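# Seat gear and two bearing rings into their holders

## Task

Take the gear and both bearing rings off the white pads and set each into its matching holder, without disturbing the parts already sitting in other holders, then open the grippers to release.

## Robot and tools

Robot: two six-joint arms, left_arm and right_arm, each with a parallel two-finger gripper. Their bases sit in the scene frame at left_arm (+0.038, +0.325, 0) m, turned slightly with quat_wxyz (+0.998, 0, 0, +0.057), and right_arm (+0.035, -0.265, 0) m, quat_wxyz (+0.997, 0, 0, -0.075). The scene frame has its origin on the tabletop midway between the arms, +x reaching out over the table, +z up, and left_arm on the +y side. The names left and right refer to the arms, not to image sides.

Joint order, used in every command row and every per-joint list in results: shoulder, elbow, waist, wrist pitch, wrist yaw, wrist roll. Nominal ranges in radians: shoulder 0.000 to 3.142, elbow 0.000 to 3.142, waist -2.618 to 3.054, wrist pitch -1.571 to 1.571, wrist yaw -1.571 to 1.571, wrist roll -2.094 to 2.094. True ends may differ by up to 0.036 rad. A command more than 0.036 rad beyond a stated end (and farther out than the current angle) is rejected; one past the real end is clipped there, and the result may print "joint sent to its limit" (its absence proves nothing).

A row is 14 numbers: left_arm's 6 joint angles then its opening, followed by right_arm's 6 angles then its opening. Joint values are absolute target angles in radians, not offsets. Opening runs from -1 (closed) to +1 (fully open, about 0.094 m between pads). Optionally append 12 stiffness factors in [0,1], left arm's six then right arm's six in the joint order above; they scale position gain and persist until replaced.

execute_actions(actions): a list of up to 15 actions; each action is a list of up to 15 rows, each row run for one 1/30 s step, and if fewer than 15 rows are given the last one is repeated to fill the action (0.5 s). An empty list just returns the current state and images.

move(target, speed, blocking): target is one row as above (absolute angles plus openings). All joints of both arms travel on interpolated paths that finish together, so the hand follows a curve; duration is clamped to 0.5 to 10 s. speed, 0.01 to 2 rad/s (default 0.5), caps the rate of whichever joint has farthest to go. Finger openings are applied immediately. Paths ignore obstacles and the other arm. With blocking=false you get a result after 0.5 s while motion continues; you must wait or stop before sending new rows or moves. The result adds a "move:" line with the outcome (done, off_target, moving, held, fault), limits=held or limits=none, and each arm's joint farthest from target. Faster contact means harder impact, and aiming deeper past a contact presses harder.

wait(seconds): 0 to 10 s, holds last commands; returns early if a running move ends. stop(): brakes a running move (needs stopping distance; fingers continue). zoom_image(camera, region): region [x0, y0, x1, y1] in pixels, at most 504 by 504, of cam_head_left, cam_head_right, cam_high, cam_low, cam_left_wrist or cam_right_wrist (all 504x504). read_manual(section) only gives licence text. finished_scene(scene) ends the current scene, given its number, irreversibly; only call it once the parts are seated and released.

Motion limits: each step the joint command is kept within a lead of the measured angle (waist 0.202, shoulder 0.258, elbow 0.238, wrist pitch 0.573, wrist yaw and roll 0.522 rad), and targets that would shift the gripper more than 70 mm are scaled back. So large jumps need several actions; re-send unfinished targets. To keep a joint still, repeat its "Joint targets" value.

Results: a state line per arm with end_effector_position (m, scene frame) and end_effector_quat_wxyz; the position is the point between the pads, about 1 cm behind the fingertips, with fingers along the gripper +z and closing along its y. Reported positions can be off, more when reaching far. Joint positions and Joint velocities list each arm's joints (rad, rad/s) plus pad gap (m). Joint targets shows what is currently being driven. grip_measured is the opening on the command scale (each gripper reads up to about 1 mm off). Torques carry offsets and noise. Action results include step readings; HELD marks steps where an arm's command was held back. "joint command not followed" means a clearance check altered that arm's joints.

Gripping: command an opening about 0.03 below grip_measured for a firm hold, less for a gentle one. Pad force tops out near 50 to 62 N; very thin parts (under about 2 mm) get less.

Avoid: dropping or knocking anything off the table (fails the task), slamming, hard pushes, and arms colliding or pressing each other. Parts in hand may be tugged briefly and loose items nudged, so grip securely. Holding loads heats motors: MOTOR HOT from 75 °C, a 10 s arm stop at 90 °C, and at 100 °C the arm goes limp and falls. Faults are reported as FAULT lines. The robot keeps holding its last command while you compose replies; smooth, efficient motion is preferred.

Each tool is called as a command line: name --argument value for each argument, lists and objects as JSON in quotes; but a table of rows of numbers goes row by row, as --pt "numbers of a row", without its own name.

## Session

execute_actions --actions '[]'

Scene clock: 0.00 s.
left_arm: end_effector_position=(+0.2744, +0.2826, +0.2009) grip_measured=+1.000 end_effector_quat_wxyz=(+0.456, +0.009, +0.888, -0.052) | right_arm: end_effector_position=(+0.2687, -0.1413, +0.2286) grip_measured=+1.000 end_effector_quat_wxyz=(+0.097, +0.643, +0.751, +0.112)
Joint names: [shoulder, elbow, waist, wrist pitch, wrist yaw, wrist roll]
Joint positions: left_arm=[ 0.582  0.67  -0.392 -0.71  -0.126 -0.193  0.094] | right_arm=[ 1.347  1.474  0.71  -1.423  0.117  1.96   0.094]
Joint velocities: left_arm=[-0.007 -0.017 -0.002  0.007 -0.007  0.007  0.   ] | right_arm=[ 0.002 -0.027 -0.002 -0.022 -0.007  0.007  0.   ]
Joint torques (N m, as the arm reports them, + toward a larger angle): no reading
Joint targets: left_arm=[0.577 0.681 -0.392 -0.705 -0.129 -0.191] | right_arm=[1.338 1.485 0.710 -1.425 0.125 1.959]
Joint stiffness scale: left_arm=[1. 1. 1. 1. 1. 1.] | right_arm=[1. 1. 1. 1. 1. 1.]

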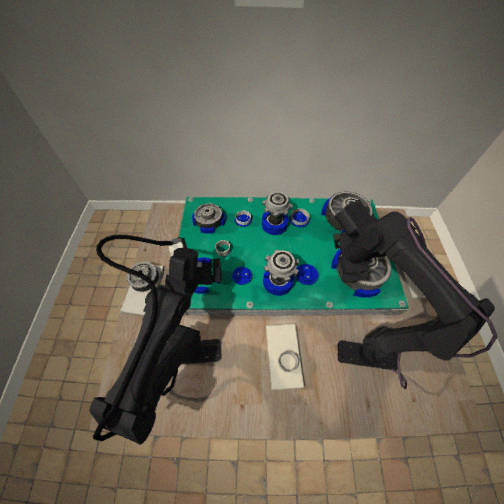

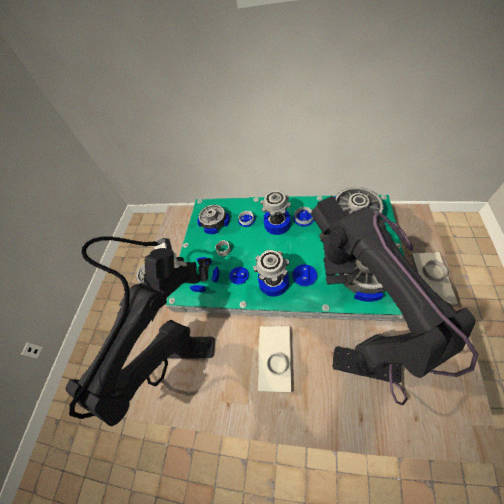

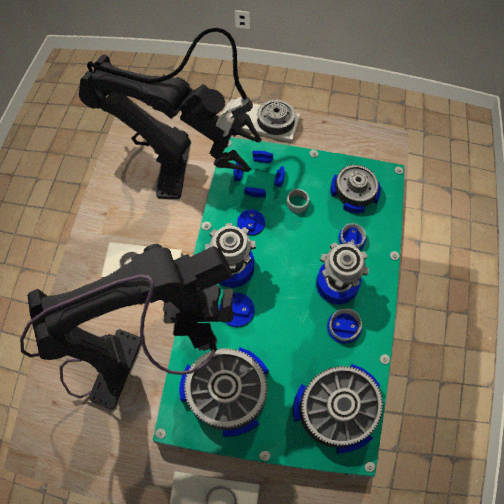

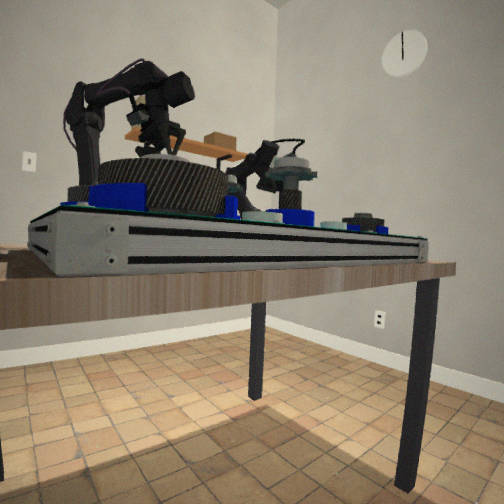

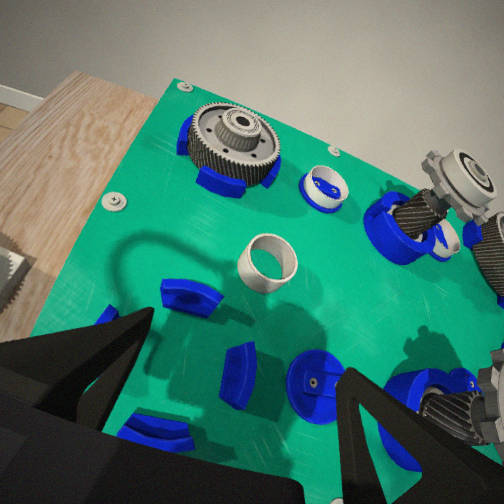

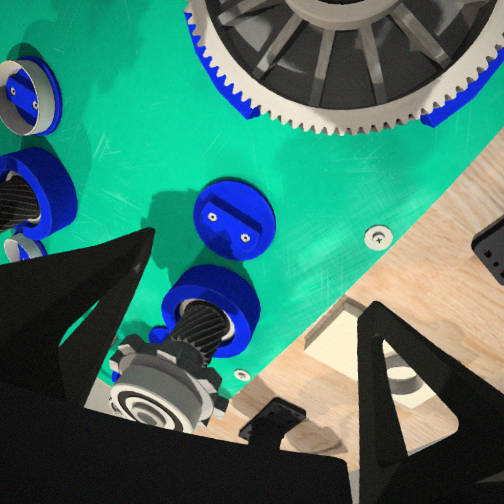

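zoom_image --camera "cam_head_right" --region '[240, 230, 480, 410]'

zoom_image --camera "cam_head_left" --region '[100, 230, 340, 410]'

Region (240, 230, 480, 410) of cam_head_right's 504x504 image, scaled by 2.100, with more detail than that image has; it fills the top 378 rows of this view, and the rest is white.

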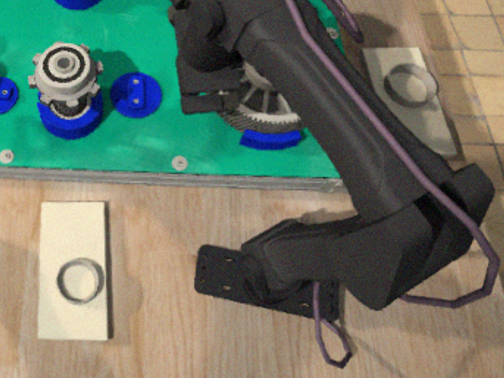

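Region (100, 230, 340, 410) of cam_head_left's 504x504 image, scaled by 2.100, with more detail than that image has; it fills the top 378 rows of this view, and the rest is white.

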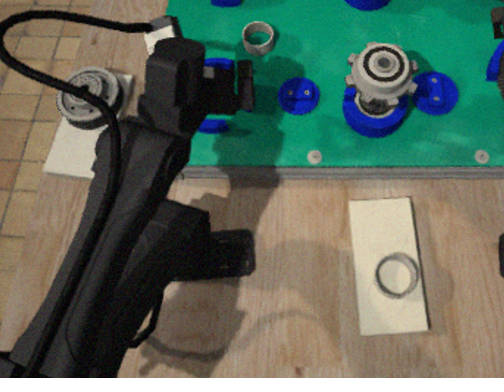

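move --target '[1.754,1.583,0.468,-1.385,0,0,1,2.056,2.03,-0.543,-1.53,0,0.89,1]' --speed 1.0

Scene clock: 4.37 s.
left_arm: end_effector_position=(+0.3031, +0.5025, +0.1368) grip_measured=+1.000 end_effector_quat_wxyz=(-0.006, -0.291, +0.957, +0.002) | right_arm: end_effector_position=(+0.3335, -0.5166, +0.1470) grip_measured=+1.000 end_effector_quat_wxyz=(-0.004, +0.716, +0.698, -0.004)
Joint names: [shoulder, elbow, waist, wrist pitch, wrist yaw, wrist roll]
Joint positions: left_arm=[ 1.759  1.548  0.467 -1.371 -0.007 -0.009  0.094] | right_arm=[ 2.064  2.001 -0.55  -1.517  0.006  0.896  0.094]
Joint velocities: left_arm=[ 0.007  0.017 -0.002 -0.007 -0.095 -0.022  0.   ] | right_arm=[-0.002 -0.002 -0.002 -0.007 -0.022 -0.007  0.   ]
Joint torques (N m, as the arm reports them, + toward a larger angle): left_arm=[-7.28  9.6   0.09  0.15  0.03  0.08] | right_arm=[-11.02   6.84   0.73  -0.05  -0.08  -0.06]
Joint targets: left_arm=[1.754 1.583 0.468 -1.385 -0.000 0.000] | right_arm=[2.056 2.030 -0.543 -1.530 0.000 0.890]
Joint stiffness scale: left_arm=[1. 1. 1. 1. 1. 1.] | right_arm=[1. 1. 1. 1. 1. 1.]
move: off_target (left_arm, right_arm); limits=none; left_arm: farthest joint: the elbow, 0.035 radians from its target (0.913 radians at the start); right_arm: farthest joint: the elbow, 0.029 radians from its target (0.556 radians at the start)

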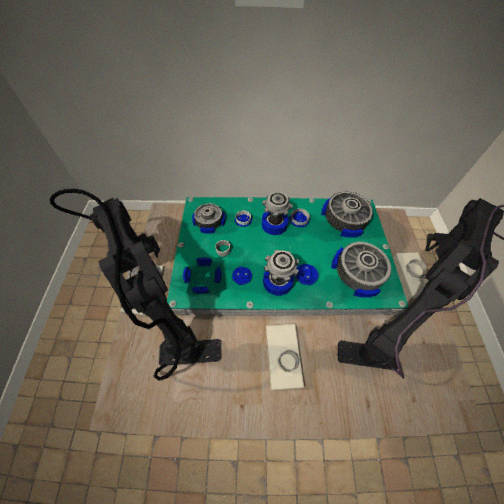

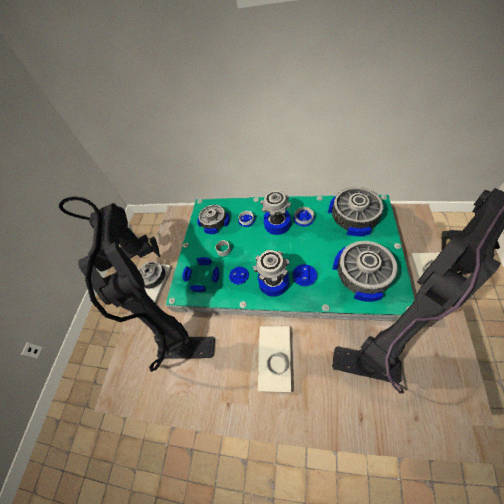

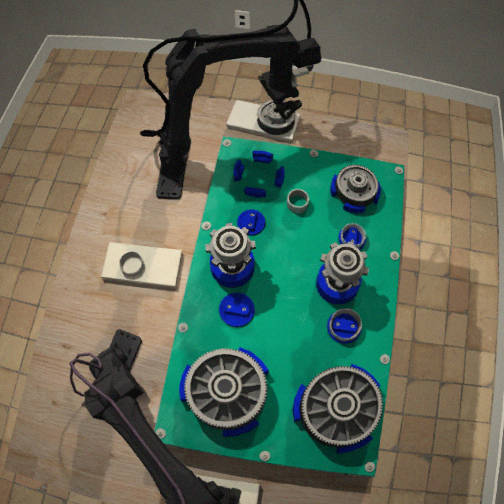

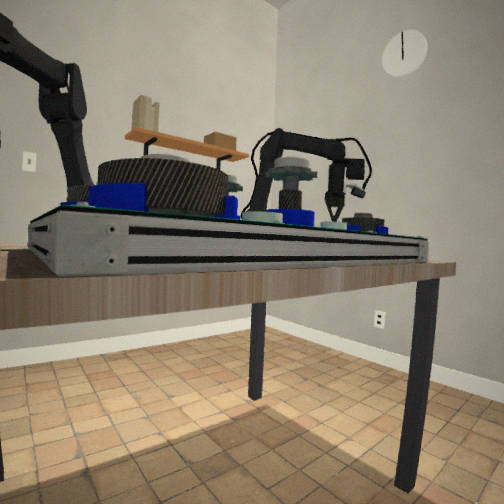

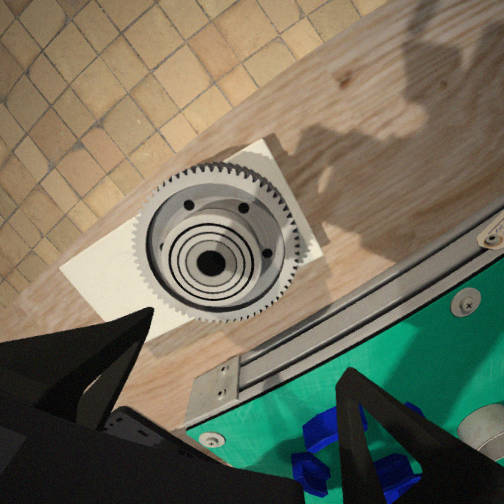

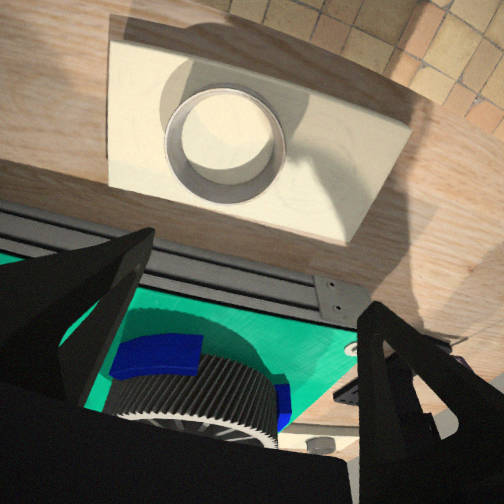

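move --target '[1.786,1.400,0.559,-1.188,0,0,0.55,2.168,1.879,-0.486,-1.268,0,0.91,1]' --speed 0.4

Scene clock: 7.00 s.
left_arm: end_effector_position=(+0.2913, +0.5273, +0.0953) grip_measured=+0.551 end_effector_quat_wxyz=(-0.004, -0.331, +0.943, +0.002) | right_arm: end_effector_position=(+0.3714, -0.5164, +0.0748) grip_measured=+1.000 end_effector_quat_wxyz=(-0.002, +0.698, +0.716, -0.003)
Joint names: [shoulder, elbow, waist, wrist pitch, wrist yaw, wrist roll]
Joint positions: left_arm=[ 1.783  1.413  0.552 -1.207 -0.006 -0.009  0.073] | right_arm=[ 2.173  1.882 -0.492 -1.283  0.005  0.904  0.094]
Joint velocities: left_arm=[ 0.007 -0.032  0.002 -0.007 -0.051  0.037  0.001] | right_arm=[-0.002 -0.007 -0.002  0.007  0.051  0.022  0.   ]
Joint torques (N m, as the arm reports them, + toward a larger angle): left_arm=[-6.85  5.27  0.62  0.56  0.01  0.06] | right_arm=[-11.77   4.93   0.56   0.26  -0.07   0.05]
Joint targets: left_arm=[1.786 1.400 0.559 -1.188 0.000 -0.000] | right_arm=[2.168 1.879 -0.486 -1.268 -0.000 0.910]
Joint stiffness scale: left_arm=[1. 1. 1. 1. 1. 1.] | right_arm=[1. 1. 1. 1. 1. 1.]
move: done; limits=none; left_arm: farthest joint: the wrist pitch, 0.019 radians from its target (0.183 radians at the start); right_arm: farthest joint: the wrist pitch, 0.015 radians from its target (0.249 radians at the start)

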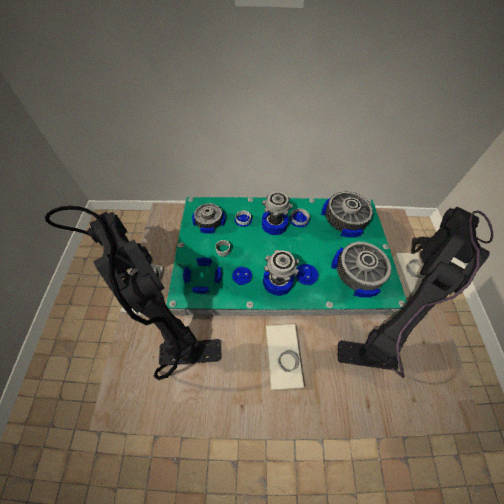

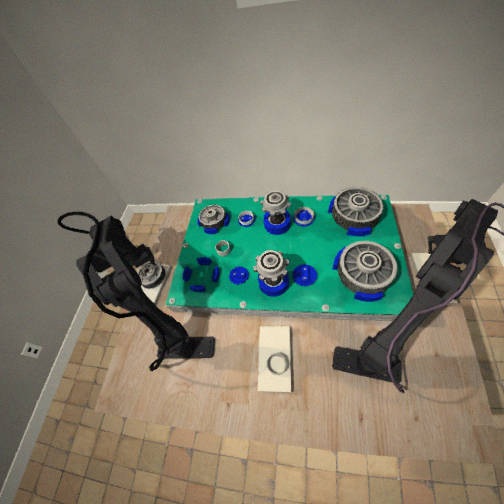

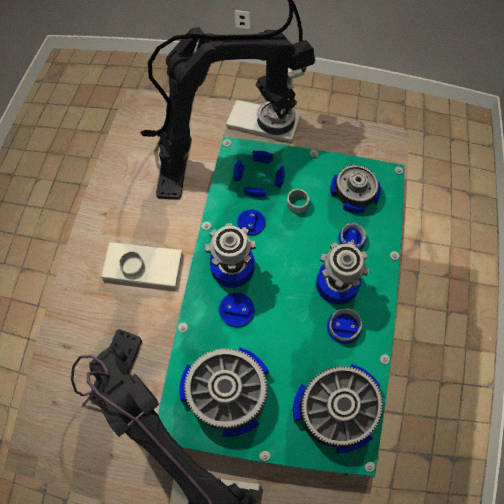

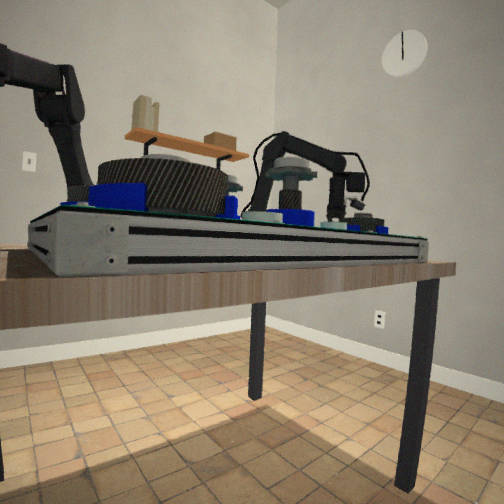

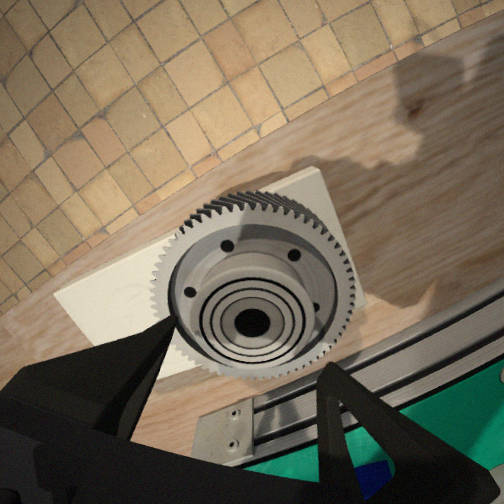

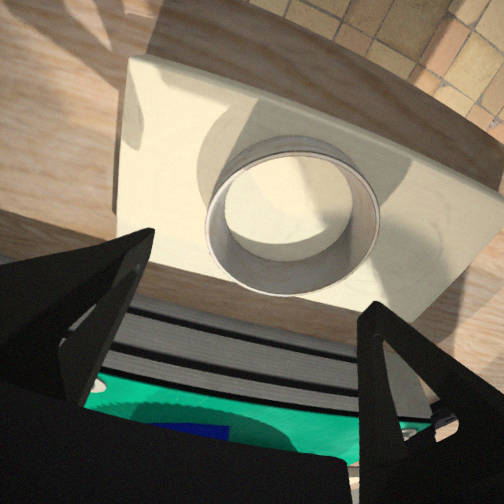

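move --target '[1.810,1.303,0.556,-1.061,0,0,0.48,2.173,1.754,-0.514,-1.133,0,0.91,1]' --speed 0.25

Scene clock: 8.87 s.
left_arm: end_effector_position=(+0.2929, +0.5285, +0.0643) grip_measured=+0.482 end_effector_quat_wxyz=(-0.001, -0.331, +0.943, +0.003) | right_arm: end_effector_position=(+0.3673, -0.5204, +0.0438) grip_measured=+1.000 end_effector_quat_wxyz=(+0.004, +0.703, +0.711, -0.002)
Joint names: [shoulder, elbow, waist, wrist pitch, wrist yaw, wrist roll]
Joint positions: left_arm=[ 1.807  1.316  0.552 -1.081 -0.006 -0.009  0.07 ] | right_arm=[ 2.173  1.758 -0.506 -1.149  0.005  0.904  0.094]
Joint velocities: left_arm=[-0.007  0.002  0.002  0.007 -0.007  0.066  0.   ] | right_arm=[-0.002  0.012 -0.012  0.007 -0.022 -0.022  0.   ]
Joint torques (N m, as the arm reports them, + toward a larger angle): left_arm=[-6.91  5.23  0.34  0.58  0.03  0.08] | right_arm=[-11.26   4.7   -0.67   0.25  -0.08   0.06]
Joint targets: left_arm=[1.810 1.303 0.556 -1.061 0.000 -0.000] | right_arm=[2.173 1.754 -0.514 -1.133 0.000 0.910]
Joint stiffness scale: left_arm=[1. 1. 1. 1. 1. 1.] | right_arm=[1. 1. 1. 1. 1. 1.]
move: done; limits=none; left_arm: farthest joint: the wrist pitch, 0.020 radians from its target (0.146 radians at the start); right_arm: farthest joint: the wrist pitch, 0.016 radians from its target (0.150 radians at the start)

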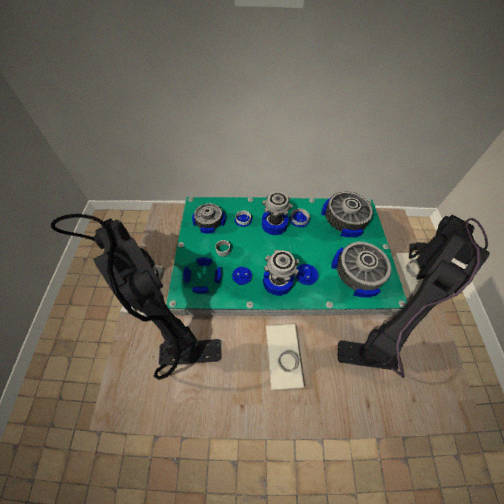

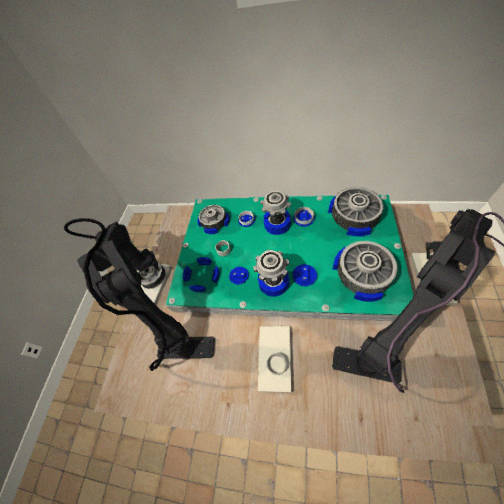

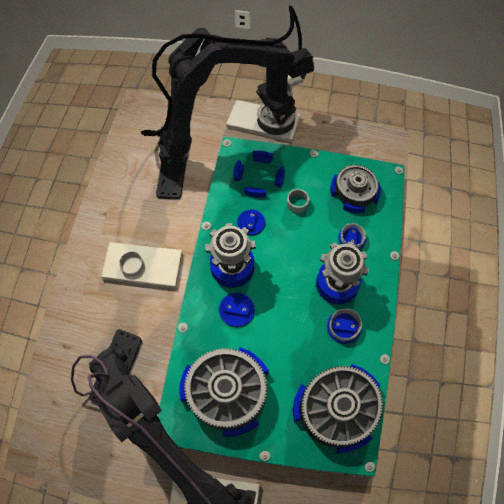

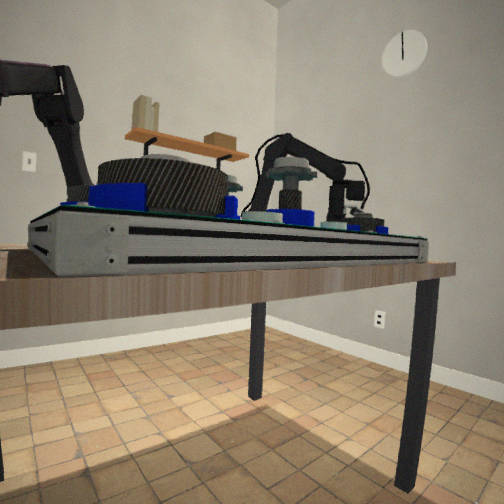

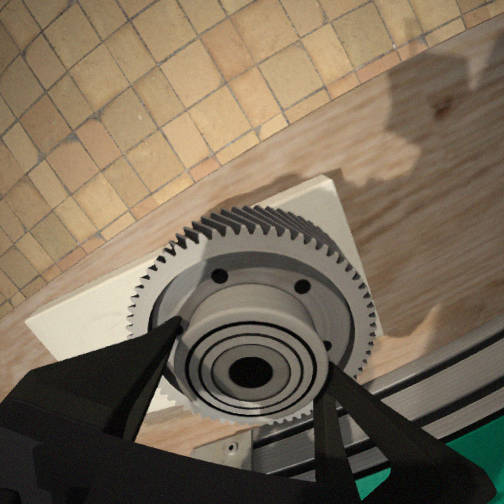

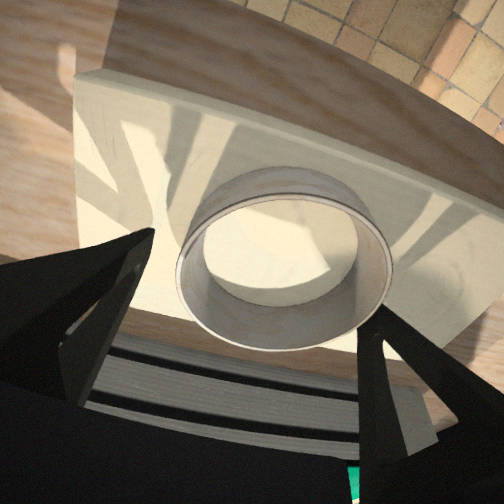

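execute_actions --actions '[[[1.810,1.303,0.556,-1.061,0,0,0.44,2.173,1.751,-0.517,-1.131,0,0.91,0.95],[1.810,1.303,0.556,-1.061,0,0,0.40,2.173,1.749,-0.520,-1.129,0,0.91,0.92],[1.810,1.303,0.556,-1.061,0,0,0.36,2.173,1.747,-0.522,-1.127,0,0.91,0.9],[1.810,1.303,0.556,-1.061,0,0,0.33,2.173,1.745,-0.524,-1.125,0,0.91,0.9],[1.810,1.303,0.556,-1.061,0,0,0.30,2.173,1.745,-0.524,-1.125,0,0.91,0.9],[1.810,1.303,0.556,-1.061,0,0,0.27,2.173,1.745,-0.524,-1.125,0,0.91,0.9],[1.810,1.303,0.556,-1.061,0,0,0.24,2.173,1.745,-0.524,-1.125,0,0.91,0.9],[1.810,1.303,0.556,-1.061,0,0,0.21,2.173,1.745,-0.524,-1.125,0,0.91,0.85],[1.810,1.303,0.556,-1.061,0,0,0.18,2.173,1.745,-0.524,-1.125,0,0.91,0.8],[1.810,1.303,0.556,-1.061,0,0,0.18,2.173,1.745,-0.524,-1.125,0,0.91,0.75],[1.810,1.303,0.556,-1.061,0,0,0.18,2.173,1.745,-0.524,-1.125,0,0.91,0.7],[1.810,1.303,0.556,-1.061,0,0,0.18,2.173,1.745,-0.524,-1.125,0,0.91,0.66],[1.810,1.303,0.556,-1.061,0,0,0.18,2.173,1.745,-0.524,-1.125,0,0.91,0.62],[1.810,1.303,0.556,-1.061,0,0,0.18,2.173,1.745,-0.524,-1.125,0,0.91,0.58],[1.810,1.303,0.556,-1.061,0,0,0.18,2.173,1.745,-0.524,-1.125,0,0.91,0.55]],[[1.810,1.303,0.552,-1.07,0,0,0.18,2.173,1.75,-0.52,-1.13,0,0.91,0.52]]]'

Scene clock: 10.77 s.
left_arm: end_effector_position=(+0.2921, +0.5303, +0.0643) grip_measured=+0.233 end_effector_quat_wxyz=(-0.001, -0.332, +0.943, +0.006) | right_arm: end_effector_position=(+0.3663, -0.5249, +0.0435) grip_measured=+0.571 end_effector_quat_wxyz=(+0.008, +0.707, +0.707, -0.001)
Joint names: [shoulder, elbow, waist, wrist pitch, wrist yaw, wrist roll]
Joint positions: left_arm=[ 1.807  1.316  0.554 -1.079 -0.013 -0.009  0.058] | right_arm=[ 2.173  1.757 -0.516 -1.139  0.004  0.904  0.074]
Joint velocities: left_arm=[-0.002 -0.022 -0.002 -0.022 -0.051 -0.037 -0.001] | right_arm=[-0.017 -0.022 -0.012  0.007 -0.037  0.022 -0.   ]
Joint torques (N m, as the arm reports them, + toward a larger angle): left_arm=[-6.85  5.15 -0.08  0.45  0.05  0.07] | right_arm=[-11.22   4.59  -0.33   0.21  -0.07   0.06]
Joint targets: left_arm=[1.810 1.303 0.552 -1.070 0.000 -0.000] | right_arm=[2.173 1.750 -0.520 -1.130 0.000 0.910]
Joint stiffness scale: left_arm=[1. 1. 1. 1. 1. 1.] | right_arm=[1. 1. 1. 1. 1. 1.]
Step readings (joint positions; steps 1 to 15: 1st action; 16 to 30: 2nd action):
0: left_arm=[1.807 1.316 0.552 -1.080 -0.006 -0.009] | right_arm=[2.173 1.758 -0.506 -1.148 0.005 0.904]
1: left_arm=[1.807 1.316 0.552 -1.080 -0.006 -0.009] | right_arm=[2.173 1.758 -0.506 -1.148 0.005 0.904]
2: left_arm=[1.807 1.316 0.552 -1.080 -0.006 -0.009] | right_arm=[2.173 1.758 -0.506 -1.147 0.005 0.904]
4: left_arm=[1.807 1.316 0.552 -1.080 -0.008 -0.009] | right_arm=[2.173 1.758 -0.508 -1.145 0.005 0.904]
8: left_arm=[1.807 1.316 0.554 -1.079 -0.013 -0.009] | right_arm=[2.173 1.758 -0.514 -1.142 0.005 0.904]
15: left_arm=[1.807 1.316 0.554 -1.079 -0.013 -0.009] | right_arm=[2.173 1.757 -0.516 -1.139 0.004 0.904]
16: left_arm=[1.807 1.316 0.554 -1.079 -0.013 -0.009] | right_arm=[2.173 1.757 -0.516 -1.139 0.004 0.904]
17: left_arm=[1.807 1.316 0.554 -1.079 -0.013 -0.009] | right_arm=[2.173 1.757 -0.516 -1.139 0.004 0.904]
19: left_arm=[1.807 1.316 0.554 -1.079 -0.013 -0.009] | right_arm=[2.173 1.757 -0.516 -1.139 0.004 0.904]
23: left_arm=[1.807 1.316 0.554 -1.079 -0.013 -0.009] | right_arm=[2.173 1.757 -0.516 -1.139 0.004 0.904]
30: Joint positions above

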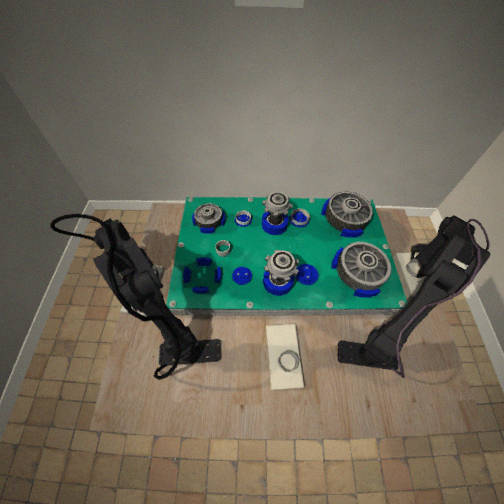

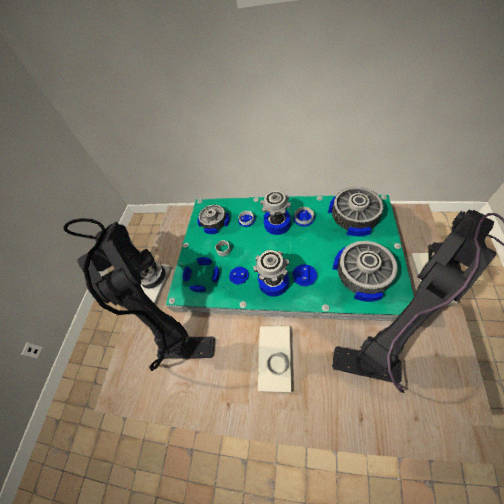

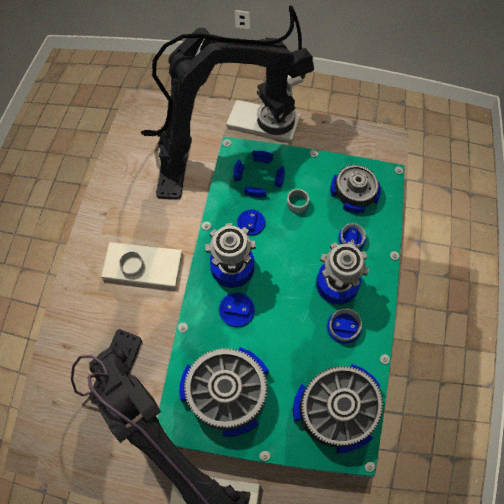

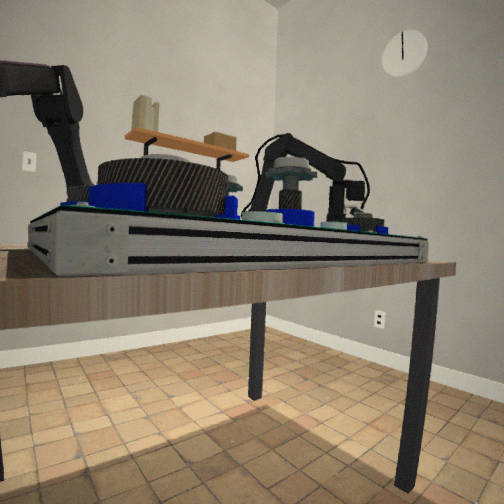

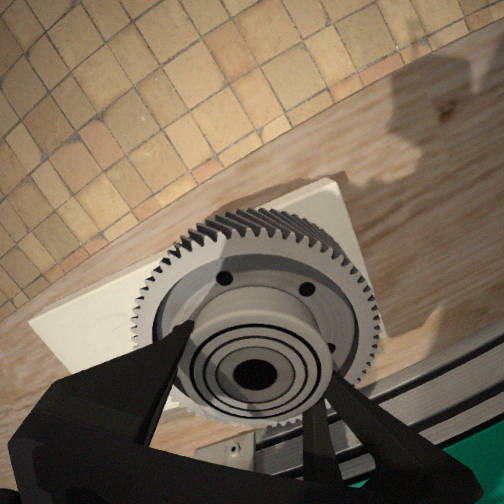

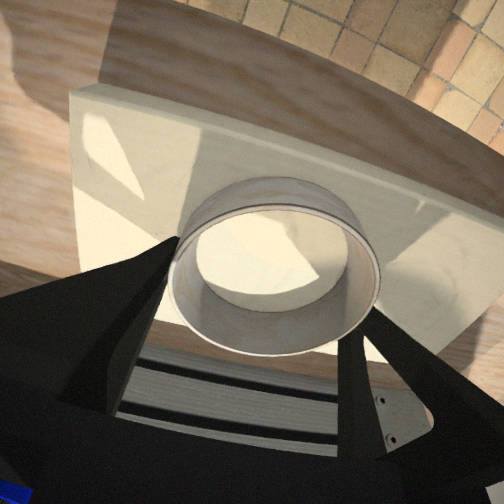

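zoom_image --camera "cam_high" --region '[225, 135, 395, 255]'

Region (225, 135, 395, 255) of cam_high's 504x504 image, scaled by 2.965, with more detail than that image has; it fills the top 356 rows of this view, and the rest is white.

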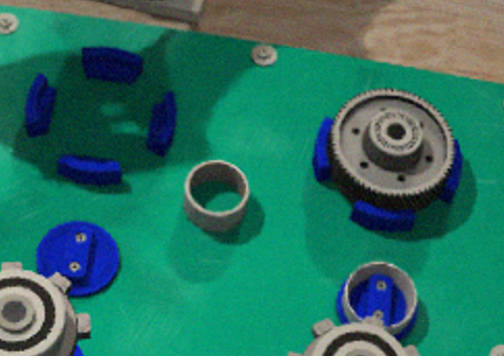

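move --target '[1.608,1.661,0.554,-1.472,-0.012,0,0.18,1.784,1.8175,-0.516,-1.555,0,0.91,0.52]' --speed 0.45

move --target '[1.410,1.313,-0.219,-1.343,-0.012,0,0.18,1.855,1.83,0.792,-1.503,0,2.08,0.52]' --speed 0.8

Scene clock: 15.43 s.
left_arm: end_effector_position=(+0.2706, +0.5135, +0.1669) grip_measured=+0.233 end_effector_quat_wxyz=(-0.003, -0.332, +0.943, +0.006) | right_arm: end_effector_position=(+0.2949, -0.4687, +0.1833) grip_measured=+0.571 end_effector_quat_wxyz=(+0.007, +0.707, +0.707, -0.001)
Joint names: [shoulder, elbow, waist, wrist pitch, wrist yaw, wrist roll]
Joint positions: left_arm=[ 1.683  1.58   0.554 -1.469 -0.014 -0.009  0.058] | right_arm=[ 1.806  1.79  -0.516 -1.542  0.004  0.904  0.074]
Joint velocities: left_arm=[ 0.002 -0.012 -0.012 -0.022 -0.066 -0.037  0.   ] | right_arm=[-0.012  0.007  0.007  0.007 -0.022 -0.022 -0.001]
Joint torques (N m, as the arm reports them, + toward a larger angle): left_arm=[-11.85  13.8    0.11   0.31  -0.04   0.08] | right_arm=[-9.86  6.72  0.01  0.02 -0.06  0.05]
Joint targets: left_arm=[1.608 1.661 0.554 -1.472 -0.012 -0.000] | right_arm=[1.784 1.817 -0.516 -1.555 0.000 0.910]
Joint stiffness scale: left_arm=[1. 1. 1. 1. 1. 1.] | right_arm=[1. 1. 1. 1. 1. 1.]
move: off_target (left_arm, right_arm); limits=none; left_arm: farthest joint: the elbow, 0.081 radians from its target (0.345 radians at the start); right_arm: farthest joint: the elbow, 0.027 radians from its target (0.061 radians at the start)

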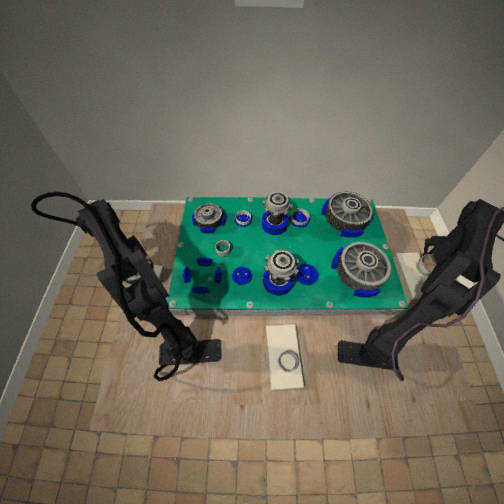

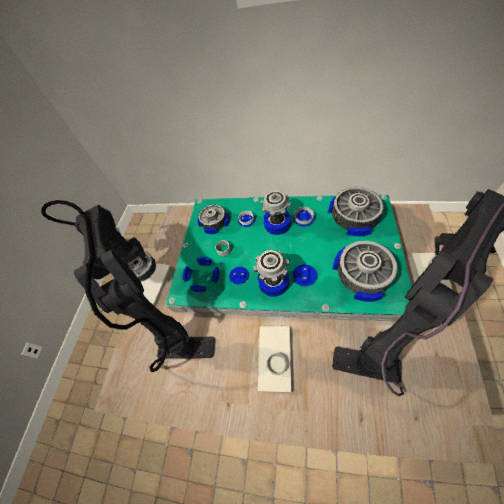

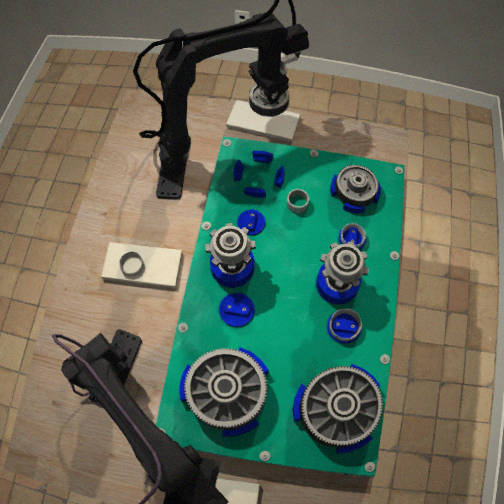

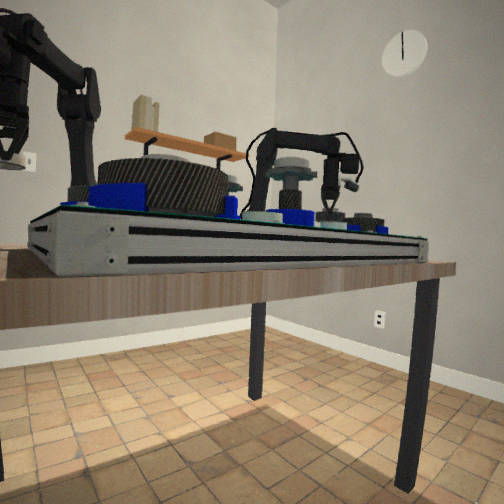

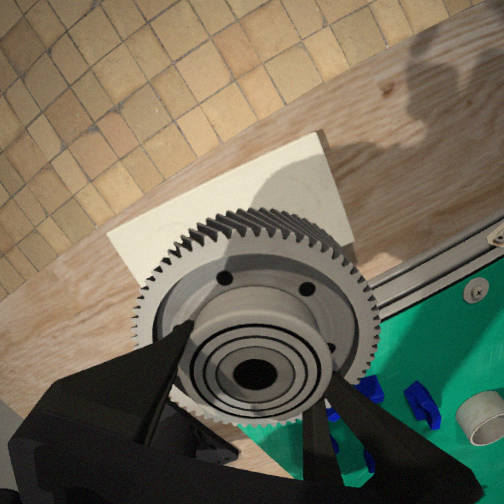

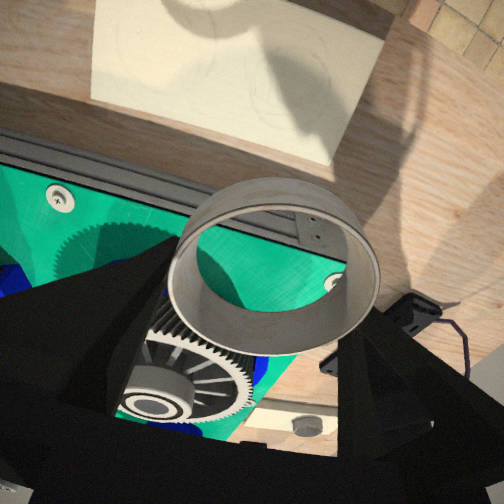

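Scene clock: 17.93 s.
left_arm: end_effector_position=(+0.2854, +0.3022, +0.1401) grip_measured=+0.233 end_effector_quat_wxyz=(-0.002, +0.047, +0.999, +0.003) | right_arm: end_effector_position=(+0.3055, -0.0561, +0.1670) grip_measured=+0.571 end_effector_quat_wxyz=(-0.005, +0.654, +0.757, -0.001)
Joint names: [shoulder, elbow, waist, wrist pitch, wrist yaw, wrist roll]
Joint positions: left_arm=[ 1.485  1.272 -0.217 -1.362 -0.006 -0.007  0.058] | right_arm=[ 1.857  1.79   0.799 -1.509 -0.009  2.073  0.074]
Joint velocities: left_arm=[-0.007  0.022 -0.007  0.007  0.051  0.051 -0.001] | right_arm=[-0.002  0.017 -0.007 -0.037 -0.066  0.007 -0.001]
Joint torques (N m, as the arm reports them, + toward a larger angle): left_arm=[-10.31  10.15  -0.13   0.55  -0.08   0.06] | right_arm=[-8.68  7.59 -0.55  0.15  0.04  0.05]
Joint targets: left_arm=[1.410 1.313 -0.219 -1.343 -0.012 0.000] | right_arm=[1.855 1.830 0.792 -1.503 -0.000 2.080]
Joint stiffness scale: left_arm=[1. 1. 1. 1. 1. 1.] | right_arm=[1. 1. 1. 1. 1. 1.]
move: off_target (left_arm, right_arm); limits=none; left_arm: farthest joint: the shoulder, 0.075 radians from its target (0.273 radians at the start); right_arm: farthest joint: the elbow, 0.040 radians from its target (0.040 radians at the start)

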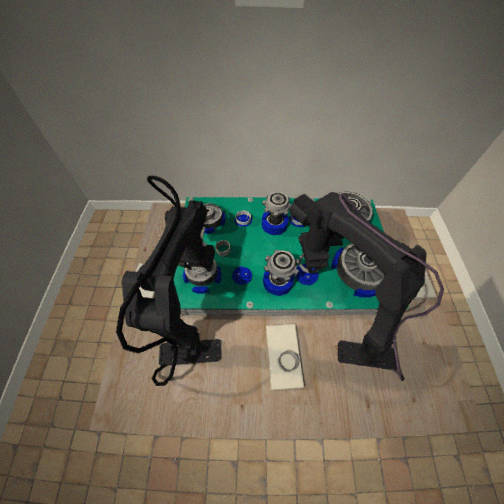

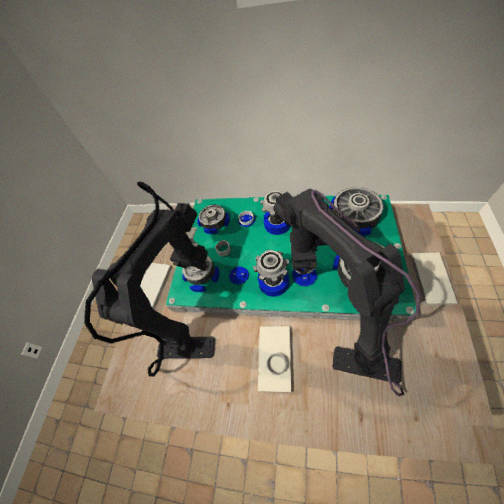

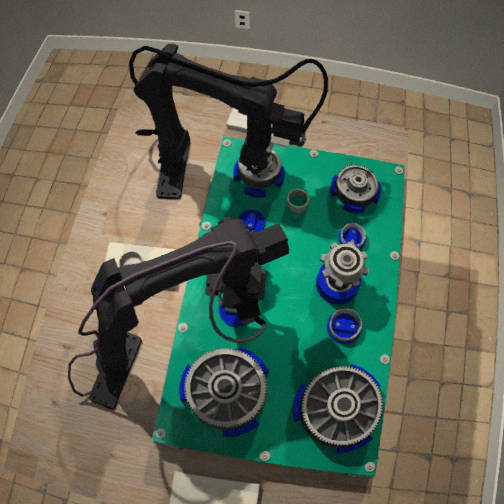

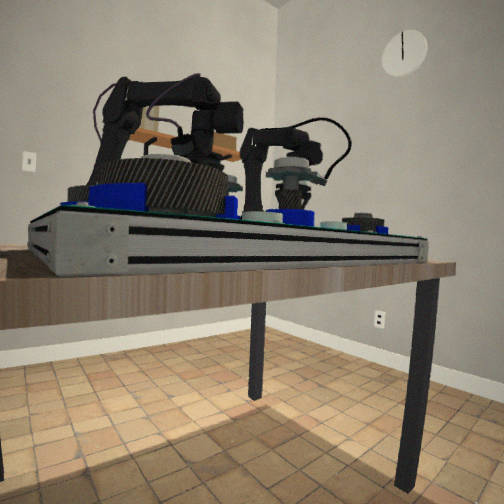

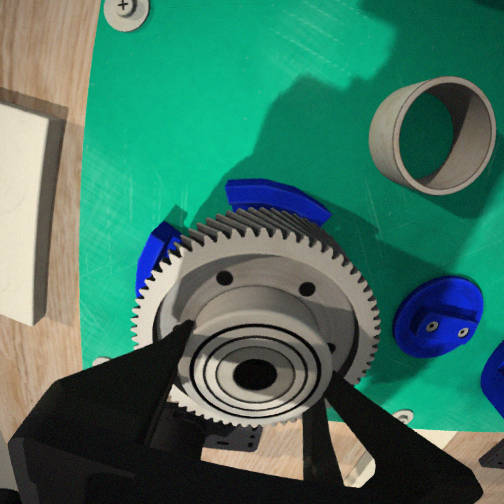

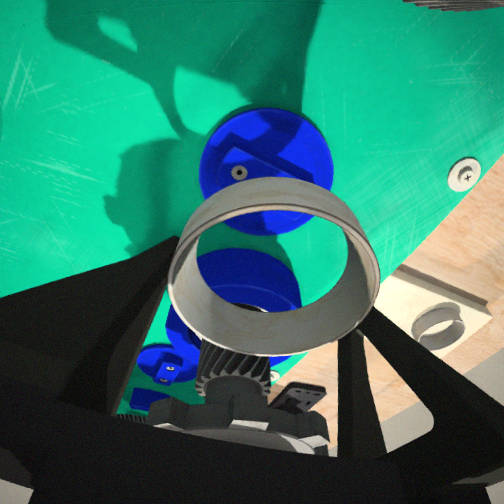

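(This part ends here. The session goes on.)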